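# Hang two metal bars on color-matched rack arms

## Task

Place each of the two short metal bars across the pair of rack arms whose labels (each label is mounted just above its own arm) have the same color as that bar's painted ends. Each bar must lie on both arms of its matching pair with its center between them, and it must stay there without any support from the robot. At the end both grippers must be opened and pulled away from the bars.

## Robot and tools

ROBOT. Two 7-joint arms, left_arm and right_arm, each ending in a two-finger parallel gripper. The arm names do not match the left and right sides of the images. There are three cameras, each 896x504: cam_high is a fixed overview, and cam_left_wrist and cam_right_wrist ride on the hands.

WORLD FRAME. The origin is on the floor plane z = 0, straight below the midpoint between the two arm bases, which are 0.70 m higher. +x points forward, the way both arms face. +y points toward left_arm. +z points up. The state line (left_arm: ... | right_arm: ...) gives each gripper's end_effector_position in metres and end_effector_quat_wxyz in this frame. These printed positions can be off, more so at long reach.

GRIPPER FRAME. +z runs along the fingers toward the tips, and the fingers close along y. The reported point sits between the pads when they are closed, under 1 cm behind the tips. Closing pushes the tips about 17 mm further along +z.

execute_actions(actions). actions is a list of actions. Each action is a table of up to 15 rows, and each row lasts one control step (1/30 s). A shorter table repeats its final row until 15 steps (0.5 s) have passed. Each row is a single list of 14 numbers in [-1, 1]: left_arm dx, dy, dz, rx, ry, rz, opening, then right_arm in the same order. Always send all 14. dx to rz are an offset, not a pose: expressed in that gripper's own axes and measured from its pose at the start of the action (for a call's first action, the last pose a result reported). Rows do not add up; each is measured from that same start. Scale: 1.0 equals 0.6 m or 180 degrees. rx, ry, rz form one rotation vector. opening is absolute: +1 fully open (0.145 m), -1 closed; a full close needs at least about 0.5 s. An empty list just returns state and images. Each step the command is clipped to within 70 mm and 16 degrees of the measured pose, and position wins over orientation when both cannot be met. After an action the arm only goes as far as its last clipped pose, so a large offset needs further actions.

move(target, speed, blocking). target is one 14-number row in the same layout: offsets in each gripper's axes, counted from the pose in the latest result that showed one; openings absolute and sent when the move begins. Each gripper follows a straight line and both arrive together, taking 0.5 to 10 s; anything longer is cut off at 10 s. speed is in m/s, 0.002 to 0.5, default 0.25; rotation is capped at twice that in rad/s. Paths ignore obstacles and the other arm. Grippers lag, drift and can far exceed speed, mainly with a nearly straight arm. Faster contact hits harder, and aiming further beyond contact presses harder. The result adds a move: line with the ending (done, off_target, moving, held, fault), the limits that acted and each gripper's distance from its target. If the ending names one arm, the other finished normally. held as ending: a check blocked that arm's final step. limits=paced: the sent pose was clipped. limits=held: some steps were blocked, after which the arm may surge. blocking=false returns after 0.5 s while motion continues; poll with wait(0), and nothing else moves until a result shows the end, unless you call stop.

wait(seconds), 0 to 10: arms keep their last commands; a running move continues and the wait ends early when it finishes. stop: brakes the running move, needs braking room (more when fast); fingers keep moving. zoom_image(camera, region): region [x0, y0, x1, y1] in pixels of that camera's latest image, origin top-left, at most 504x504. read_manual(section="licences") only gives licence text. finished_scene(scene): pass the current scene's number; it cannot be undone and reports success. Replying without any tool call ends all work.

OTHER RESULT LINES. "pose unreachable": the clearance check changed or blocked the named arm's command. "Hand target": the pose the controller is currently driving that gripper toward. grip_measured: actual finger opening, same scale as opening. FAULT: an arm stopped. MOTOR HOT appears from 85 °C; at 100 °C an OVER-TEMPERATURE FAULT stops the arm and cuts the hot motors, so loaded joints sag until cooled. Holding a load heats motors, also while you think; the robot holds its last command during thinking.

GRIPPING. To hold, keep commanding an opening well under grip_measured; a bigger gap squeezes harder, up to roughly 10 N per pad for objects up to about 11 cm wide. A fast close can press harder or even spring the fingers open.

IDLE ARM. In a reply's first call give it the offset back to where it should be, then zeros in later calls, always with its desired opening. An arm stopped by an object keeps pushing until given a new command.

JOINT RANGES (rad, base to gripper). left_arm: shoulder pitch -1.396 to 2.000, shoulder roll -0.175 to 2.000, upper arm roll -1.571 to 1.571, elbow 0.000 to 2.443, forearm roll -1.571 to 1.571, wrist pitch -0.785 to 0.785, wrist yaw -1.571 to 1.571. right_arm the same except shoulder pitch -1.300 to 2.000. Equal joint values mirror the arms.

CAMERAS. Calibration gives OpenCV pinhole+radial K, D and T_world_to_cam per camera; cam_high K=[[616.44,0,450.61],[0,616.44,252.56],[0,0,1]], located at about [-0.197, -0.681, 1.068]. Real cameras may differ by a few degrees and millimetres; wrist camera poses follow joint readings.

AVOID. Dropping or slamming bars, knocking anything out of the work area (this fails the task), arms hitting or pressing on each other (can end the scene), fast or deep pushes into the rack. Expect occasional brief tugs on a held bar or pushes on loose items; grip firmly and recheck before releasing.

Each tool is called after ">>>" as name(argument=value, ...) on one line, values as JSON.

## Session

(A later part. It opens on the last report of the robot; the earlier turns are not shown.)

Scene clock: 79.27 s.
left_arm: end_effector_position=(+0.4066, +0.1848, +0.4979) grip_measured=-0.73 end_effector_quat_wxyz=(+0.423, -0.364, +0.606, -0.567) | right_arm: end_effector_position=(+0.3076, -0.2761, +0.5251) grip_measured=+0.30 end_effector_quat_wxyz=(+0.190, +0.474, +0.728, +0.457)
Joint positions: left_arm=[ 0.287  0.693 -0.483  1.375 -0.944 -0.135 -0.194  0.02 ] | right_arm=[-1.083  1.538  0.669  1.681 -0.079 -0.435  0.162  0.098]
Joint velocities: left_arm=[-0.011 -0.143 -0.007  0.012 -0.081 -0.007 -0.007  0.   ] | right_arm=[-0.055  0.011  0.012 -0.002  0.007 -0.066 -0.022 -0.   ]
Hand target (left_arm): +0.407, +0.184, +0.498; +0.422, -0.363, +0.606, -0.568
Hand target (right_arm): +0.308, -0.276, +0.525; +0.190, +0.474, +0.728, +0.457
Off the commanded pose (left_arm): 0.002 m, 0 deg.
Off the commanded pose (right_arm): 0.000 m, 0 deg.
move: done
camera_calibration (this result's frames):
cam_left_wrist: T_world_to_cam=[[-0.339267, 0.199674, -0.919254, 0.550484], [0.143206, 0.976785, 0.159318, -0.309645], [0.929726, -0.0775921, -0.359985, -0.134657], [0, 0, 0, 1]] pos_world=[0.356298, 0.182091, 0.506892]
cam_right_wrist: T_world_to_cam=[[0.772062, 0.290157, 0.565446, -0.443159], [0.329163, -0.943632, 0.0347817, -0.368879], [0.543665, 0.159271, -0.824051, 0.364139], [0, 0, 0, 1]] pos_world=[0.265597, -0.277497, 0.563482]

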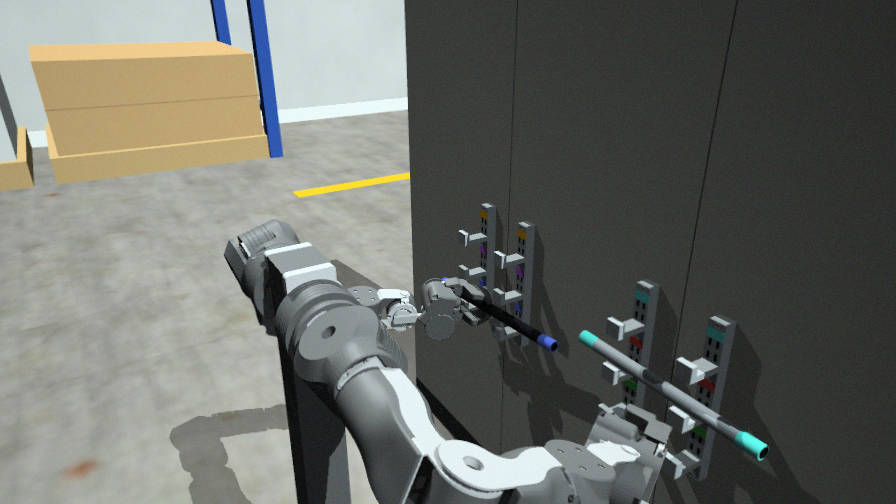

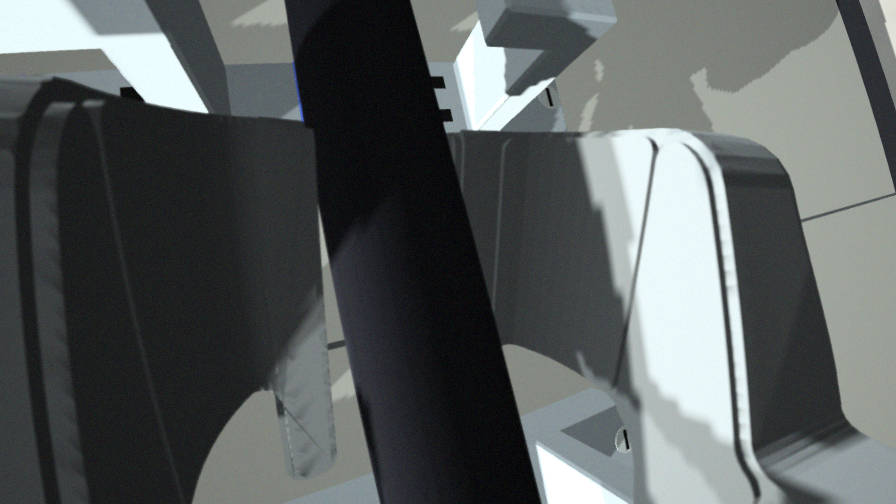

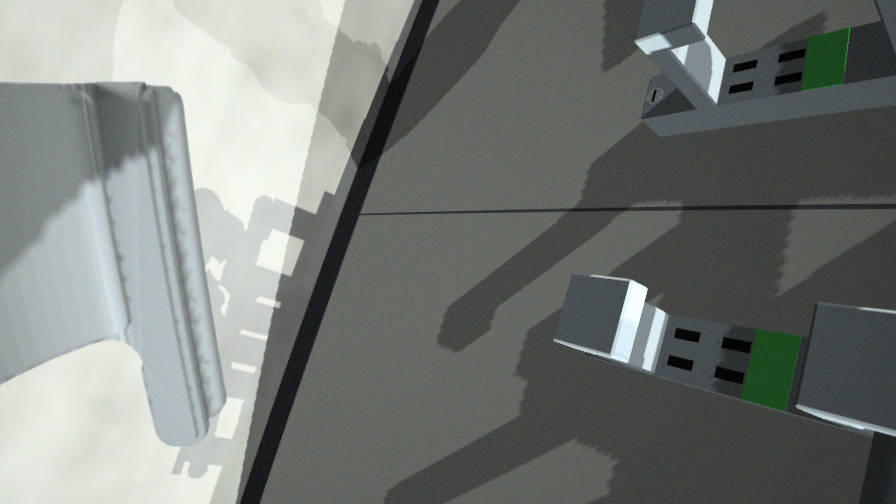

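>>> move(target=[-0.02,0,0.05,0,0,0,-1,0,0,0,0,0,0,0.3], speed=0.04)

>>> zoom_image(camera="cam_high", region=[400,220,600,370])

Scene clock: 81.07 s.
left_arm: end_effector_position=(+0.4385, +0.1850, +0.4980) grip_measured=-0.73 end_effector_quat_wxyz=(+0.423, -0.365, +0.608, -0.564) | right_arm: end_effector_position=(+0.3076, -0.2761, +0.5251) grip_measured=+0.30 end_effector_quat_wxyz=(+0.190, +0.474, +0.728, +0.457)
Joint positions: left_arm=[ 0.437  0.609 -0.508  1.191 -0.982 -0.204 -0.188  0.02 ] | right_arm=[-1.083  1.538  0.669  1.681 -0.079 -0.435  0.162  0.098]
Joint velocities: left_arm=[-0.055  0.011 -0.022 -0.017  0.066 -0.007 -0.081  0.   ] | right_arm=[ 0.033  0.011 -0.002 -0.017 -0.037 -0.125 -0.022 -0.   ]
Hand target (left_arm): +0.439, +0.185, +0.500; +0.424, -0.363, +0.606, -0.566
Hand target (right_arm): +0.308, -0.276, +0.525; +0.190, +0.474, +0.728, +0.457
Off the commanded pose (left_arm): 0.001 m, 0 deg.
Off the commanded pose (right_arm): 0.000 m, 0 deg.
move: done
camera_calibration (this result's frames):
cam_left_wrist: T_world_to_cam=[[-0.343249, 0.20374, -0.916881, 0.561177], [0.142242, 0.976206, 0.163672, -0.316091], [0.928411, -0.0742389, -0.364063, -0.162206], [0, 0, 0, 1]] pos_world=[0.388179, 0.182194, 0.507215]
cam_right_wrist: T_world_to_cam=[[0.772062, 0.290157, 0.565446, -0.443159], [0.329163, -0.943632, 0.0347817, -0.368879], [0.543665, 0.159271, -0.824051, 0.364139], [0, 0, 0, 1]] pos_world=[0.265597, -0.277497, 0.563482]

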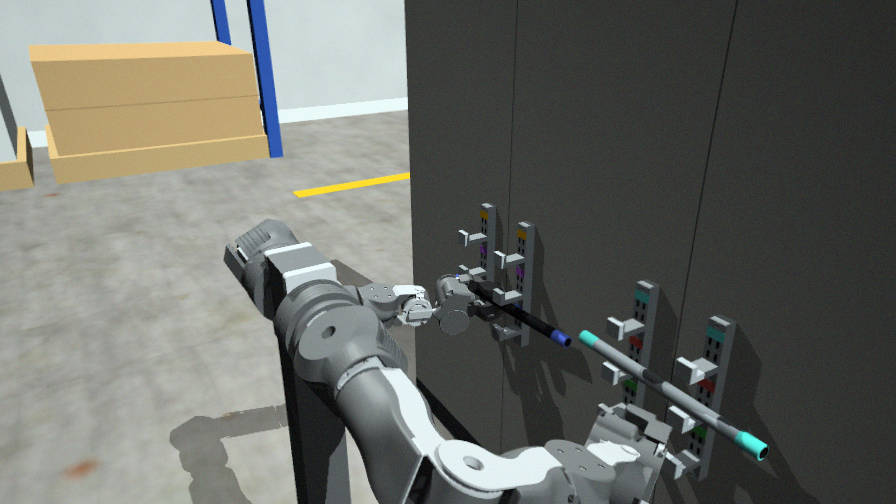

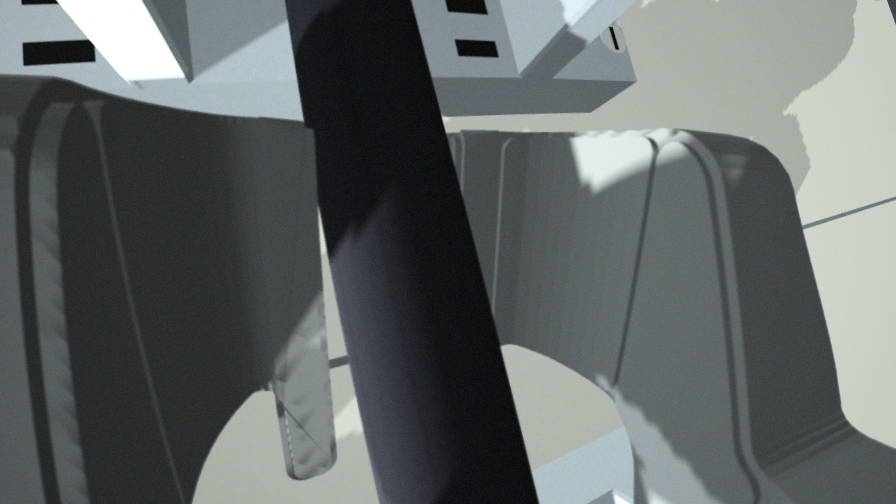

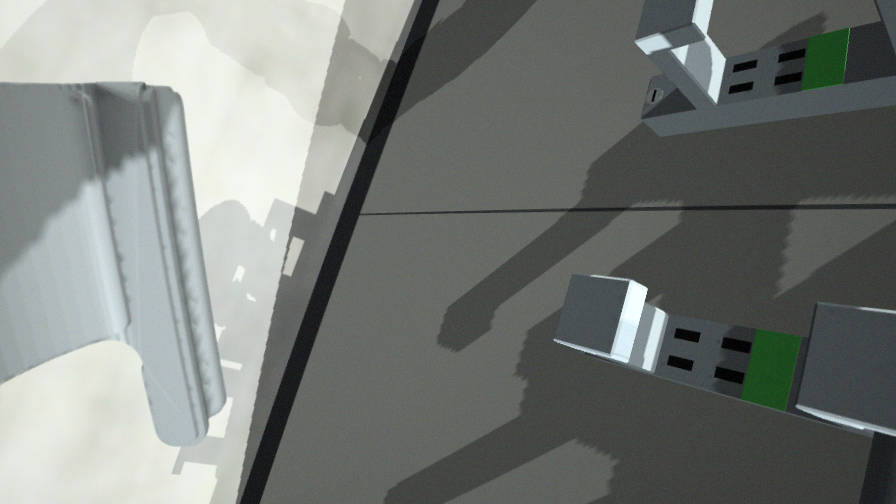

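Region (400, 220, 600, 370) of cam_high's 896x504 image, scaled by 2.520, with more detail than that image has; it fills the top 378 rows of this view, and the rest is white.

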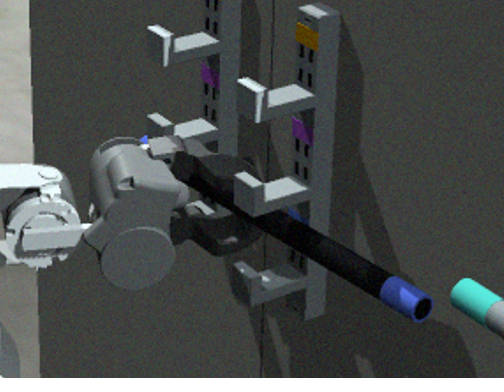

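>>> move(target=[0,0.055,0,0,0,0,-1,0,0,0,0,0,0,0.3], speed=0.04)

>>> zoom_image(camera="cam_high", region=[400,220,600,370])

Scene clock: 82.50 s.
left_arm: end_effector_position=(+0.4401, +0.1873, +0.4692) grip_measured=-0.73 end_effector_quat_wxyz=(+0.424, -0.363, +0.603, -0.570) | right_arm: end_effector_position=(+0.3076, -0.2761, +0.5251) grip_measured=+0.30 end_effector_quat_wxyz=(+0.190, +0.474, +0.728, +0.457)
Joint positions: left_arm=[ 0.448  0.539 -0.511  1.014 -1.059 -0.257 -0.331  0.02 ] | right_arm=[-1.083  1.538  0.669  1.681 -0.079 -0.435  0.162  0.098]
Joint velocities: left_arm=[-0.187 -0.077  0.012 -0.007 -0.037  0.022  0.007 -0.   ] | right_arm=[-0.033 -0.011 -0.002  0.002  0.037 -0.095  0.066  0.   ]
Hand target (left_arm): +0.440, +0.188, +0.466; +0.424, -0.364, +0.608, -0.564
Hand target (right_arm): +0.308, -0.276, +0.525; +0.190, +0.474, +0.728, +0.457
Off the commanded pose (left_arm): 0.004 m, 1 deg.
Off the commanded pose (right_arm): 0.000 m, 0 deg.
move: off_target (left_arm)
camera_calibration (this result's frames):
cam_left_wrist: T_world_to_cam=[[-0.331893, 0.195489, -0.922839, 0.53417], [0.142913, 0.977419, 0.155653, -0.310658], [0.932429, -0.0802258, -0.352336, -0.180192], [0, 0, 0, 1]] pos_world=[0.3897, 0.184763, 0.477819]
cam_right_wrist: T_world_to_cam=[[0.772062, 0.290157, 0.565446, -0.443159], [0.329163, -0.943632, 0.0347817, -0.368879], [0.543665, 0.159271, -0.824051, 0.364139], [0, 0, 0, 1]] pos_world=[0.265597, -0.277497, 0.563482]

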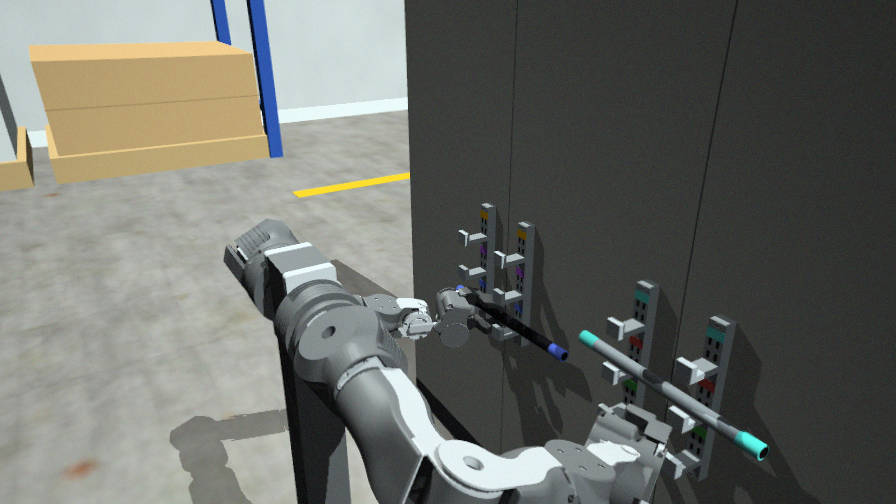

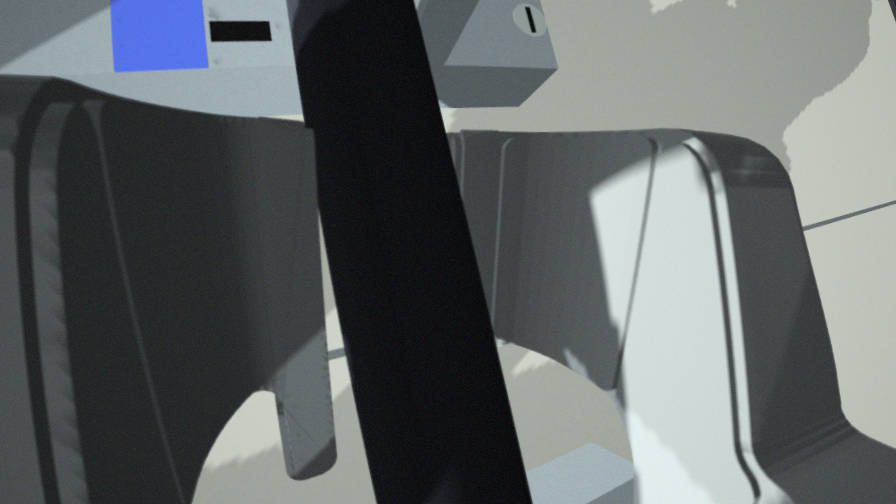

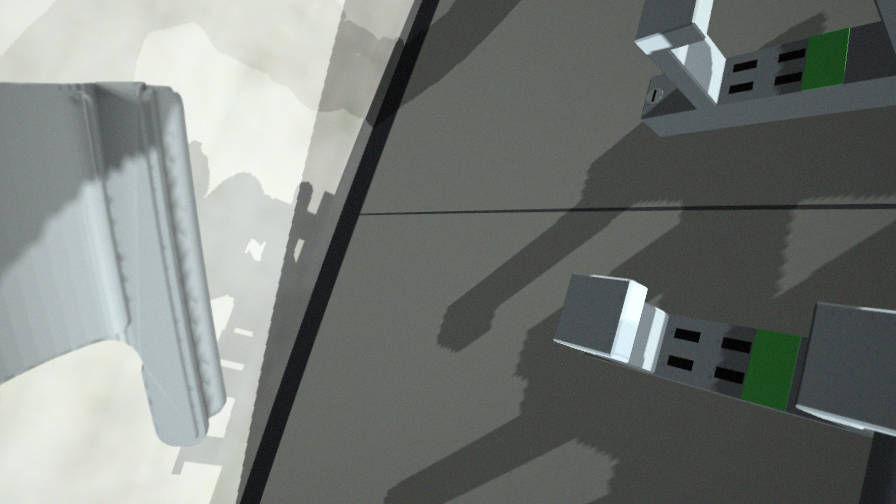

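Region (400, 220, 600, 370) of cam_high's 896x504 image, scaled by 2.520, with more detail than that image has; it fills the top 378 rows of this view, and the rest is white.

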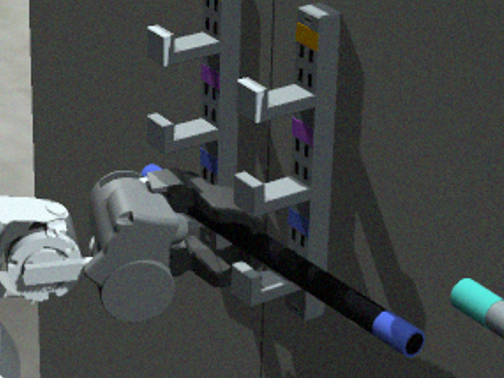

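>>> execute_actions(actions=[[[0,0.005,0,0,0,0,-0.8,0,0,0,0,0,0,0.3],[0,0.005,0,0,0,0,-0.72,0,0,0,0,0,0,0.3],[0,0.008,0,0,0,0,-0.66,0,0,0,0,0,0,0.3],[0,0.008,0,0,0,0,-0.6,0,0,0,0,0,0,0.3],[0,0.01,0,0,0,0,-0.5,0,0,0,0,0,0,0.3],[0,0.01,0,0,0,0,-0.4,0,0,0,0,0,0,0.3],[0,0.01,0,0,0,0,-0.3,0,0,0,0,0,0,0.3]],[[0,0,0,0,0,0,-0.3,0,0,0,0,0,0,0.3]]])

>>> zoom_image(camera="cam_high", region=[400,220,600,370])

Scene clock: 84.43 s.
left_arm: end_effector_position=(+0.4404, +0.1883, +0.4625) grip_measured=-0.30 end_effector_quat_wxyz=(+0.424, -0.364, +0.604, -0.568) | right_arm: end_effector_position=(+0.3076, -0.2761, +0.5251) grip_measured=+0.30 end_effector_quat_wxyz=(+0.190, +0.474, +0.728, +0.457)
Joint positions: left_arm=[ 0.453  0.527 -0.514  0.978 -1.072 -0.264 -0.353  0.053] | right_arm=[-1.083  1.538  0.669  1.681 -0.079 -0.435  0.162  0.098]
Joint velocities: left_arm=[ 0.011  0.011 -0.027 -0.012  0.022 -0.022 -0.066 -0.   ] | right_arm=[-0.055 -0.033 -0.012  0.002 -0.037 -0.022 -0.081  0.   ]
Hand target (left_arm): +0.440, +0.188, +0.463; +0.424, -0.364, +0.604, -0.568
Hand target (right_arm): +0.308, -0.276, +0.525; +0.190, +0.474, +0.728, +0.457
Off the commanded pose (left_arm): 0.000 m, 0 deg.
Off the commanded pose (right_arm): 0.000 m, 0 deg.
camera_calibration (this result's frames):
cam_left_wrist: T_world_to_cam=[[-0.33699, 0.196149, -0.920849, 0.529128], [0.141543, 0.977496, 0.156417, -0.310361], [0.930808, -0.0776293, -0.35717, -0.180283], [0, 0, 0, 1]] pos_world=[0.390049, 0.185593, 0.471402]
cam_right_wrist: T_world_to_cam=[[0.772062, 0.290157, 0.565446, -0.443159], [0.329163, -0.943632, 0.0347817, -0.368879], [0.543665, 0.159271, -0.824051, 0.364139], [0, 0, 0, 1]] pos_world=[0.265597, -0.277497, 0.563482]

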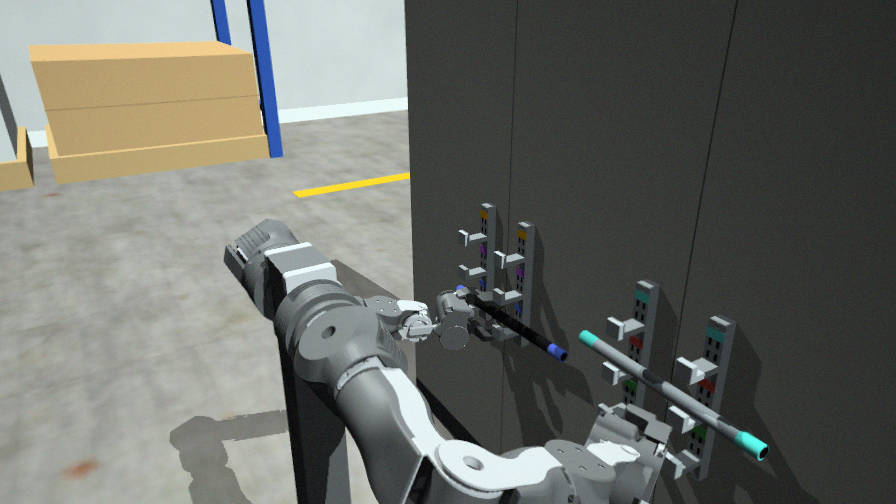

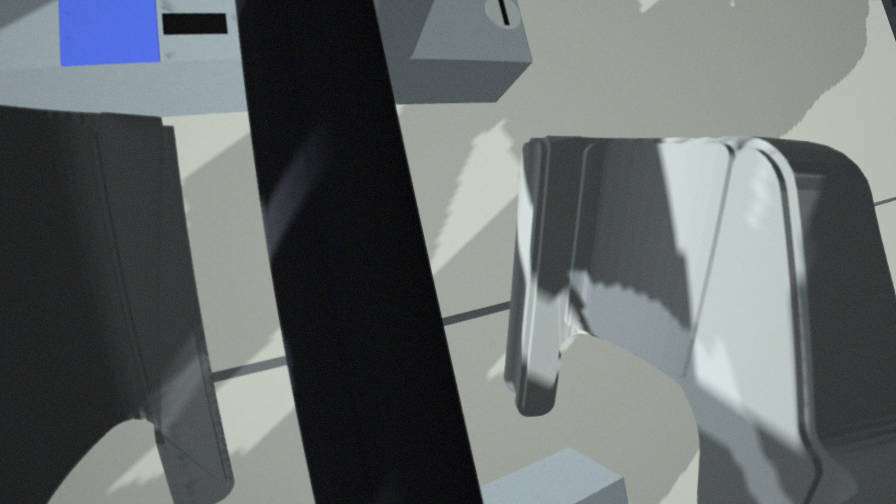

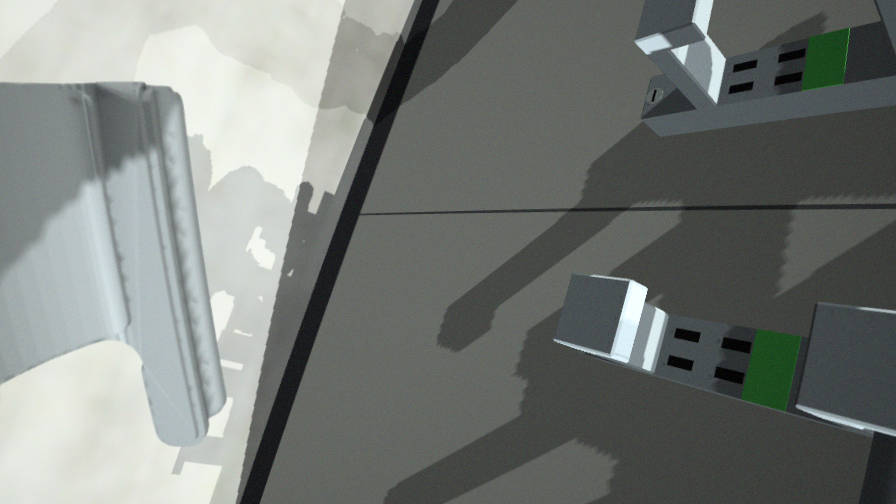

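Region (400, 220, 600, 370) of cam_high's 896x504 image, scaled by 2.520, with more detail than that image has; it fills the top 378 rows of this view, and the rest is white.

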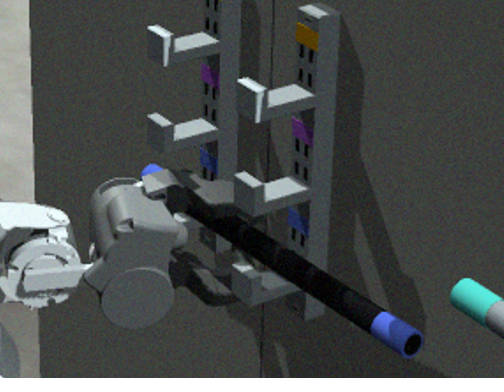

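>>> move(target=[0.075,0,-0.185,0,0,0,-0.3,0.09,0.06,0.063,-0.181,-0.170,-0.004,-0.2], speed=0.15)

>>> zoom_image(camera="cam_high", region=[400,220,600,370])

Scene clock: 88.37 s.
left_arm: end_effector_position=(+0.3194, +0.1867, +0.4528) grip_measured=-0.30 end_effector_quat_wxyz=(+0.417, -0.370, +0.606, -0.568) | right_arm: end_effector_position=(+0.3240, -0.2083, +0.5419) grip_measured=-0.20 end_effector_quat_wxyz=(+0.436, +0.506, +0.561, +0.489)
Joint positions: left_arm=[-0.151  0.734 -0.355  1.556 -1.032 -0.076 -0.393  0.053] | right_arm=[-1.304  2.008  0.441  2.073  0.382  0.584 -0.927  0.061]
Joint velocities: left_arm=[ 0.011  0.011 -0.002  0.002 -0.022 -0.022  0.037  0.   ] | right_arm=[ 0.011 -0.033 -0.012  0.002  0.007 -0.022 -0.022 -0.   ]
Hand target (left_arm): +0.320, +0.188, +0.456; +0.422, -0.367, +0.603, -0.569
Hand target (right_arm): +0.324, -0.208, +0.542; +0.436, +0.506, +0.562, +0.488
Off the commanded pose (left_arm): 0.005 m, 1 deg.
Off the commanded pose (right_arm): 0.005 m, 10 deg.
joint sent to its limit (right arm) — the command would take joint 1 (shoulder pitch) past its lower limit and joint 2 (shoulder roll) past its upper limit, so those joints were sent only as far as their limits.
move: off_target (left_arm, right_arm)
camera_calibration (this result's frames):
cam_left_wrist: T_world_to_cam=[[-0.352046, 0.18894, -0.916714, 0.484028], [0.145382, 0.978565, 0.145857, -0.286788], [0.924623, -0.0819249, -0.371968, -0.0617608], [0, 0, 0, 1]] pos_world=[0.269199, 0.184128, 0.462573]
cam_right_wrist: T_world_to_cam=[[0.527718, 0.0223624, 0.849125, -0.615324], [-0.123172, -0.987073, 0.102545, -0.210093], [0.840442, -0.158703, -0.518142, 0.0301483], [0, 0, 0, 1]] pos_world=[0.273502, -0.188832, 0.559652]

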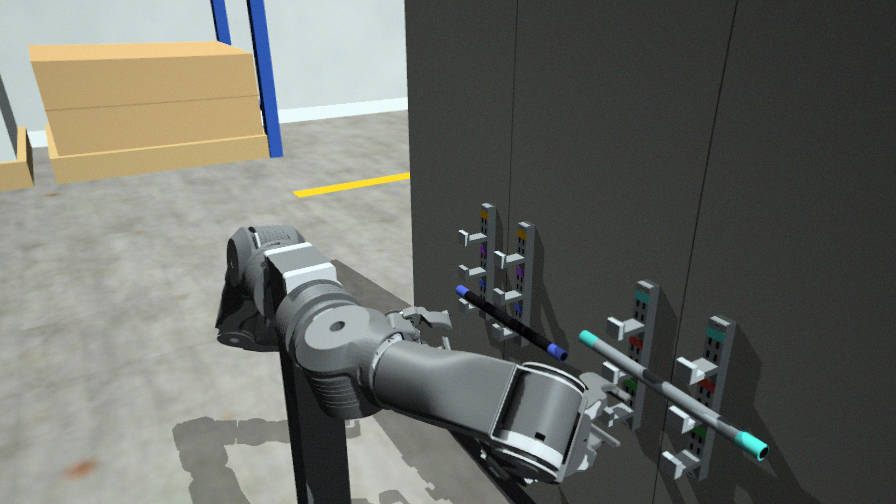

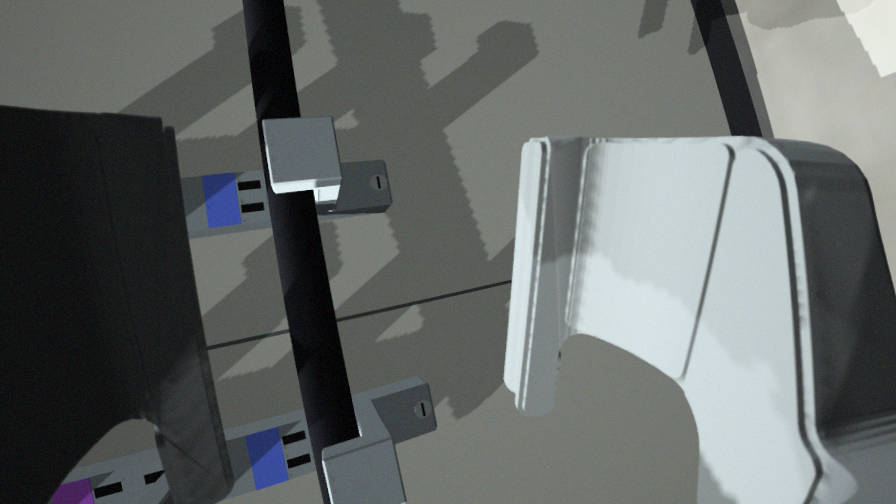

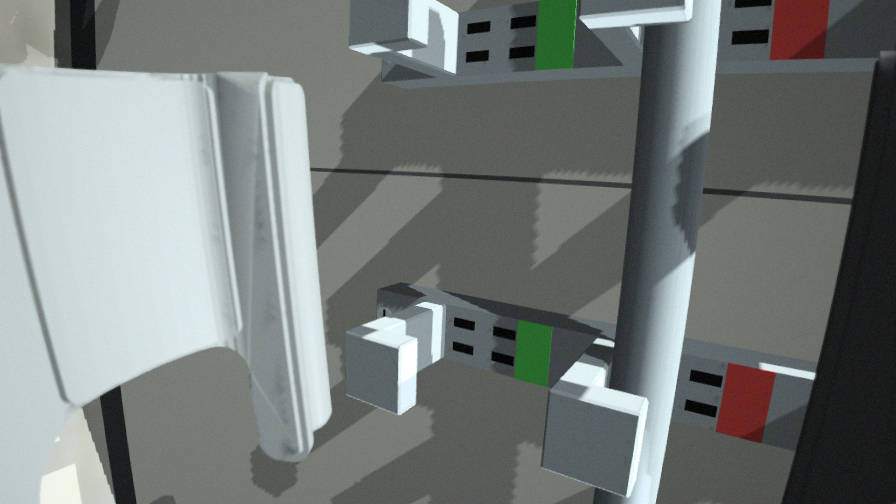

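Region (400, 220, 600, 370) of cam_high's 896x504 image, scaled by 2.520, with more detail than that image has; it fills the top 378 rows of this view, and the rest is white.

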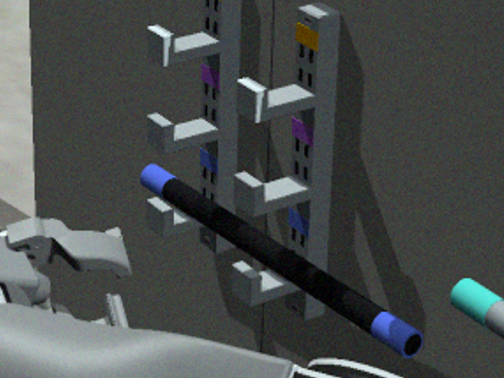

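>>> move(target=[0.008,-0.017,0.075,0,-0.067,0,-0.3,0,0,0,0,0,0,-0.2], speed=0.12)

Scene clock: 91.37 s.
left_arm: end_effector_position=(+0.3593, +0.1631, +0.4651) grip_measured=-0.30 end_effector_quat_wxyz=(+0.478, -0.425, +0.556, -0.530) | right_arm: end_effector_position=(+0.3240, -0.2083, +0.5418) grip_measured=-0.20 end_effector_quat_wxyz=(+0.436, +0.506, +0.561, +0.489)
Joint positions: left_arm=[-0.008  0.508 -0.384  1.554 -1.145  0.162 -0.215  0.053] | right_arm=[-1.304  2.008  0.441  2.073  0.382  0.584 -0.927  0.061]
Joint velocities: left_arm=[-0.033  0.055  0.022  0.012  0.051 -0.007 -0.051  0.   ] | right_arm=[-0.099 -0.055 -0.032  0.002  0.022 -0.037  0.022 -0.   ]
Hand target (left_arm): +0.359, +0.164, +0.463; +0.478, -0.427, +0.559, -0.526
Hand target (right_arm): +0.324, -0.208, +0.542; +0.436, +0.506, +0.561, +0.489
Off the commanded pose (left_arm): 0.003 m, 1 deg.
Off the commanded pose (right_arm): 0.000 m, 0 deg.
joint sent to its limit (right arm) — the command would take joint 2 (shoulder roll) past its upper limit, so that joint was sent only as far as its limit.
move: done
camera_calibration (this result's frames):
cam_left_wrist: T_world_to_cam=[[-0.35821, 0.106025, -0.927601, 0.53456], [-0.059285, 0.988943, 0.135931, -0.194845], [0.931757, 0.103685, -0.347964, -0.140004], [0, 0, 0, 1]] pos_world=[0.310384, 0.15053, 0.473627]
cam_right_wrist: T_world_to_cam=[[0.52804, 0.0223982, 0.848924, -0.615254], [-0.123131, -0.987069, 0.102632, -0.210148], [0.840246, -0.158722, -0.518454, 0.0303524], [0, 0, 0, 1]] pos_world=[0.2735, -0.188832, 0.559609]

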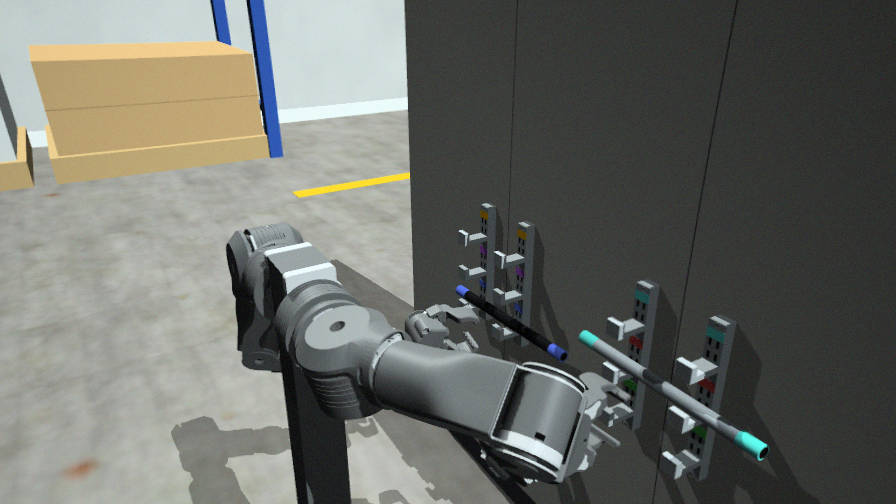

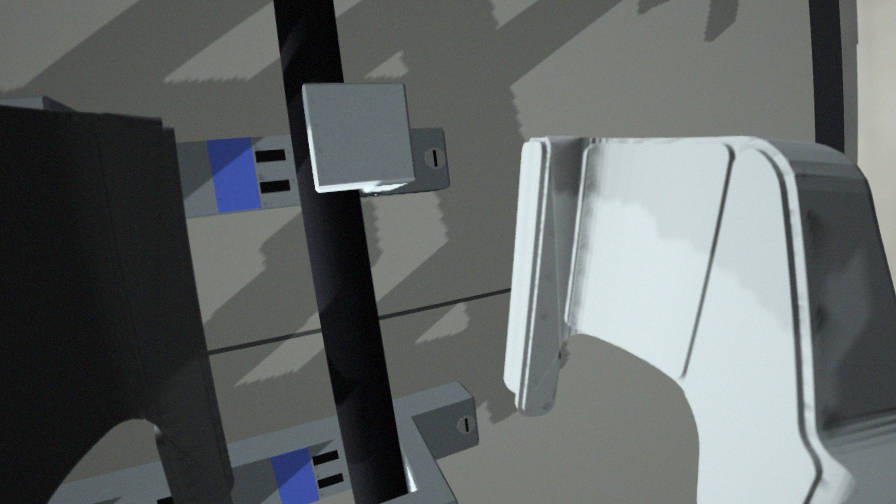

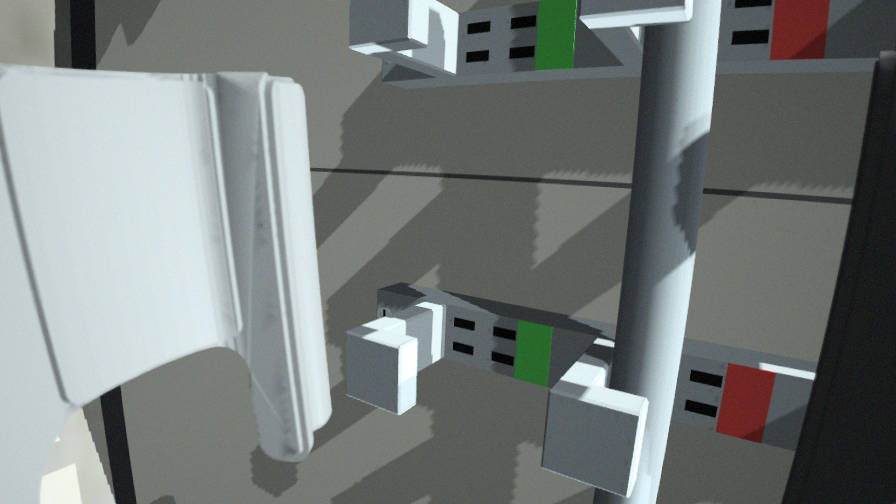

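>>> execute_actions(actions=[])

Scene clock: 92.97 s.
left_arm: end_effector_position=(+0.3593, +0.1631, +0.4651) grip_measured=-0.30 end_effector_quat_wxyz=(+0.478, -0.425, +0.556, -0.530) | right_arm: end_effector_position=(+0.3240, -0.2083, +0.5418) grip_measured=-0.20 end_effector_quat_wxyz=(+0.436, +0.506, +0.561, +0.489)
Joint positions: left_arm=[-0.008  0.508 -0.384  1.554 -1.145  0.162 -0.215  0.053] | right_arm=[-1.304  2.008  0.441  2.073  0.382  0.584 -0.927  0.061]
Joint velocities: left_arm=[ 0.033  0.077 -0.007 -0.012  0.007  0.095 -0.022 -0.   ] | right_arm=[-0.033 -0.143 -0.017 -0.012  0.051  0.037 -0.022  0.   ]
Hand target (left_arm): +0.359, +0.164, +0.463; +0.478, -0.427, +0.559, -0.527
Hand target (right_arm): +0.324, -0.208, +0.542; +0.436, +0.506, +0.561, +0.489
Off the commanded pose (left_arm): 0.003 m, 1 deg.
Off the commanded pose (right_arm): 0.000 m, 0 deg.
camera_calibration (this result's frames):
cam_left_wrist: T_world_to_cam=[[-0.35821, 0.106025, -0.927601, 0.53456], [-0.059285, 0.988943, 0.135931, -0.194845], [0.931757, 0.103685, -0.347964, -0.140004], [0, 0, 0, 1]] pos_world=[0.310384, 0.15053, 0.473627]
cam_right_wrist: T_world_to_cam=[[0.52804, 0.0223982, 0.848924, -0.615254], [-0.123131, -0.987069, 0.102632, -0.210148], [0.840246, -0.158722, -0.518454, 0.0303524], [0, 0, 0, 1]] pos_world=[0.2735, -0.188832, 0.559609]

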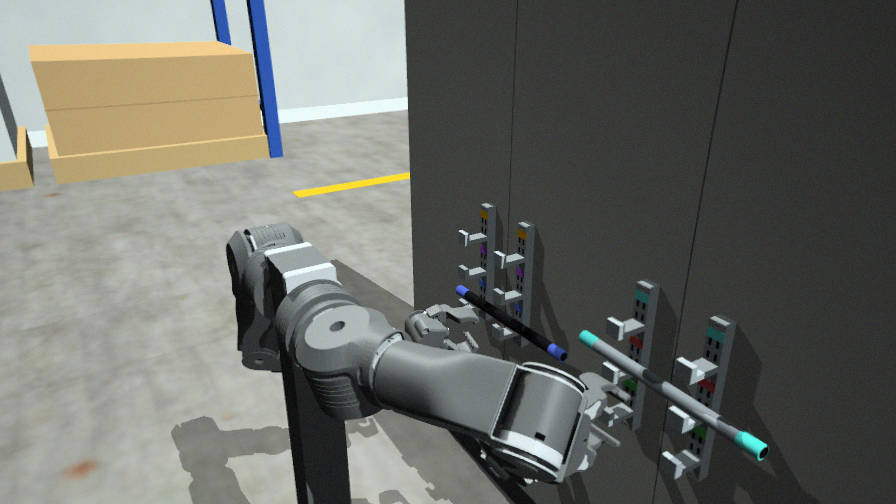

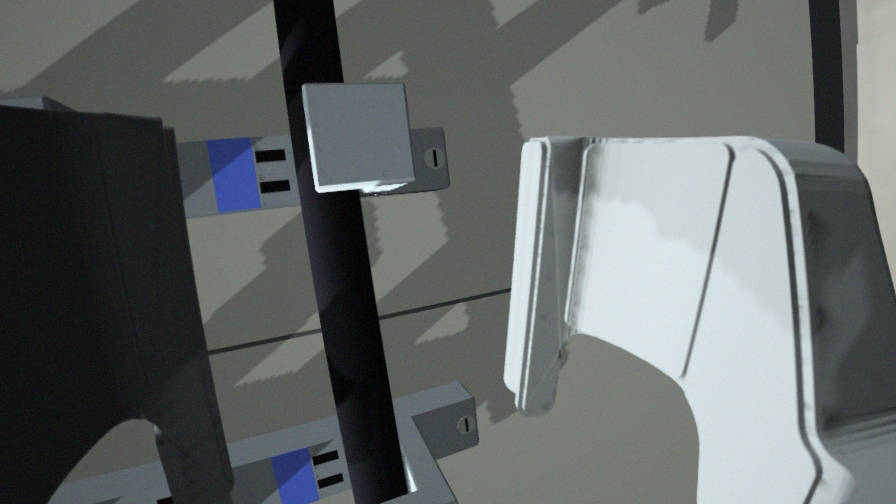

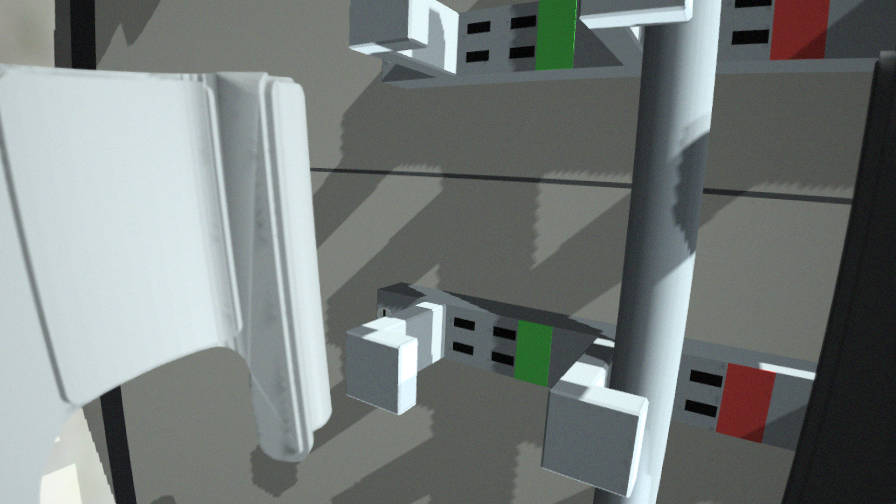

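>>> move(target=[-0.035,0,0.129,0,0,0,-0.3,0,0,0,0,0,0,-0.2], speed=0.12)

Scene clock: 94.97 s.
left_arm: end_effector_position=(+0.4401, +0.1718, +0.4705) grip_measured=-0.30 end_effector_quat_wxyz=(+0.481, -0.425, +0.556, -0.528) | right_arm: end_effector_position=(+0.3240, -0.2083, +0.5418) grip_measured=-0.20 end_effector_quat_wxyz=(+0.436, +0.506, +0.561, +0.489)
Joint positions: left_arm=[ 0.361  0.409 -0.432  1.156 -1.134  0.035 -0.214  0.053] | right_arm=[-1.304  2.008  0.441  2.073  0.382  0.584 -0.927  0.061]
Joint velocities: left_arm=[ 0.033 -0.011 -0.002 -0.002 -0.081 -0.007  0.007 -0.   ] | right_arm=[ 0.121 -0.055  0.002  0.007 -0.066 -0.022  0.037  0.   ]
Hand target (left_arm): +0.439, +0.170, +0.469; +0.480, -0.423, +0.557, -0.529
Hand target (right_arm): +0.324, -0.208, +0.542; +0.436, +0.506, +0.561, +0.489
Off the commanded pose (left_arm): 0.003 m, 0 deg.
Off the commanded pose (right_arm): 0.000 m, 0 deg.
joint sent to its limit (right arm) — the command would take joint 2 (shoulder roll) past its upper limit, so that joint was sent only as far as its limit.
move: done
camera_calibration (this result's frames):
cam_left_wrist: T_world_to_cam=[[-0.357835, 0.108807, -0.927424, 0.566918], [-0.0647839, 0.987902, 0.140899, -0.199093], [0.931535, 0.110501, -0.346457, -0.216105], [0, 0, 0, 1]] pos_world=[0.391274, 0.15888, 0.478954]
cam_right_wrist: T_world_to_cam=[[0.52804, 0.0223982, 0.848924, -0.615254], [-0.123131, -0.987069, 0.102632, -0.210148], [0.840246, -0.158722, -0.518454, 0.0303524], [0, 0, 0, 1]] pos_world=[0.2735, -0.188832, 0.559609]

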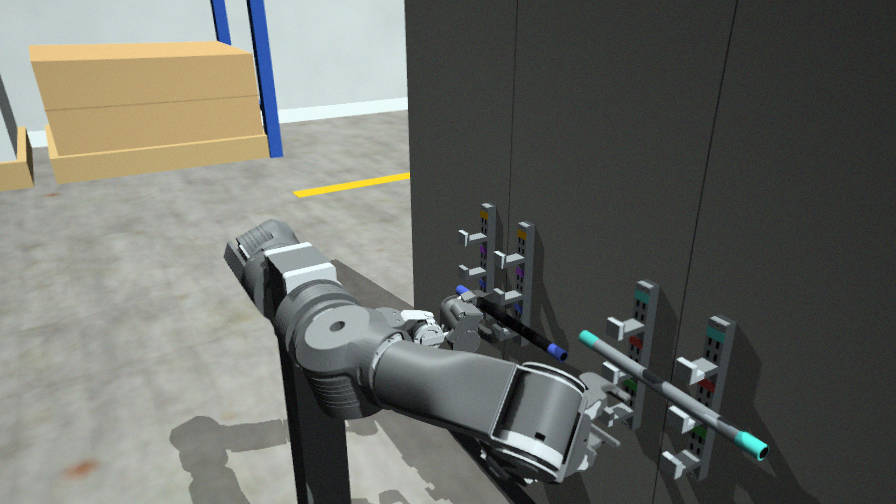

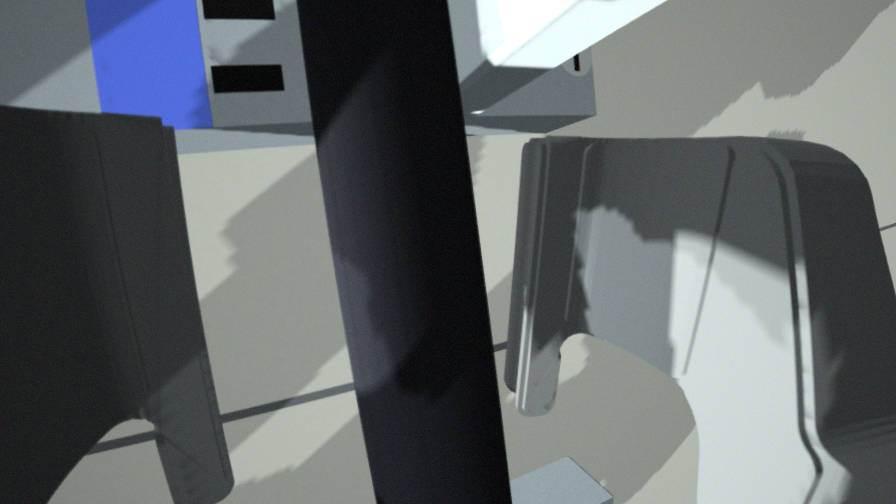

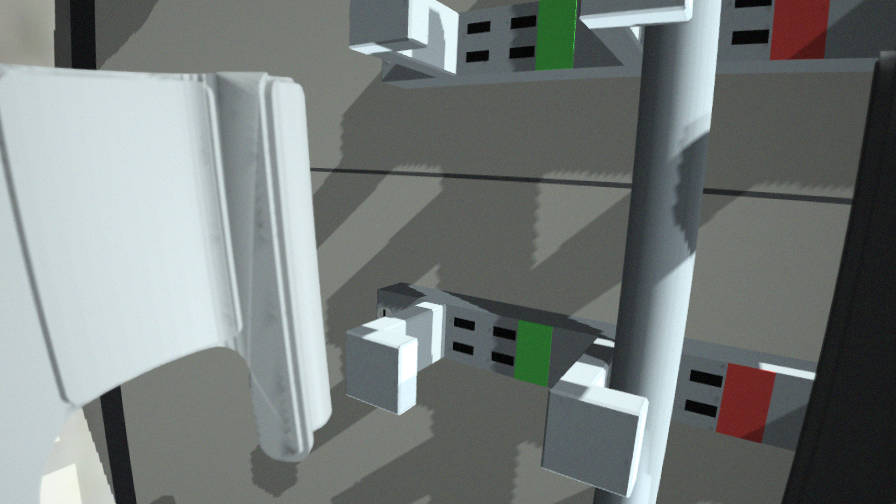

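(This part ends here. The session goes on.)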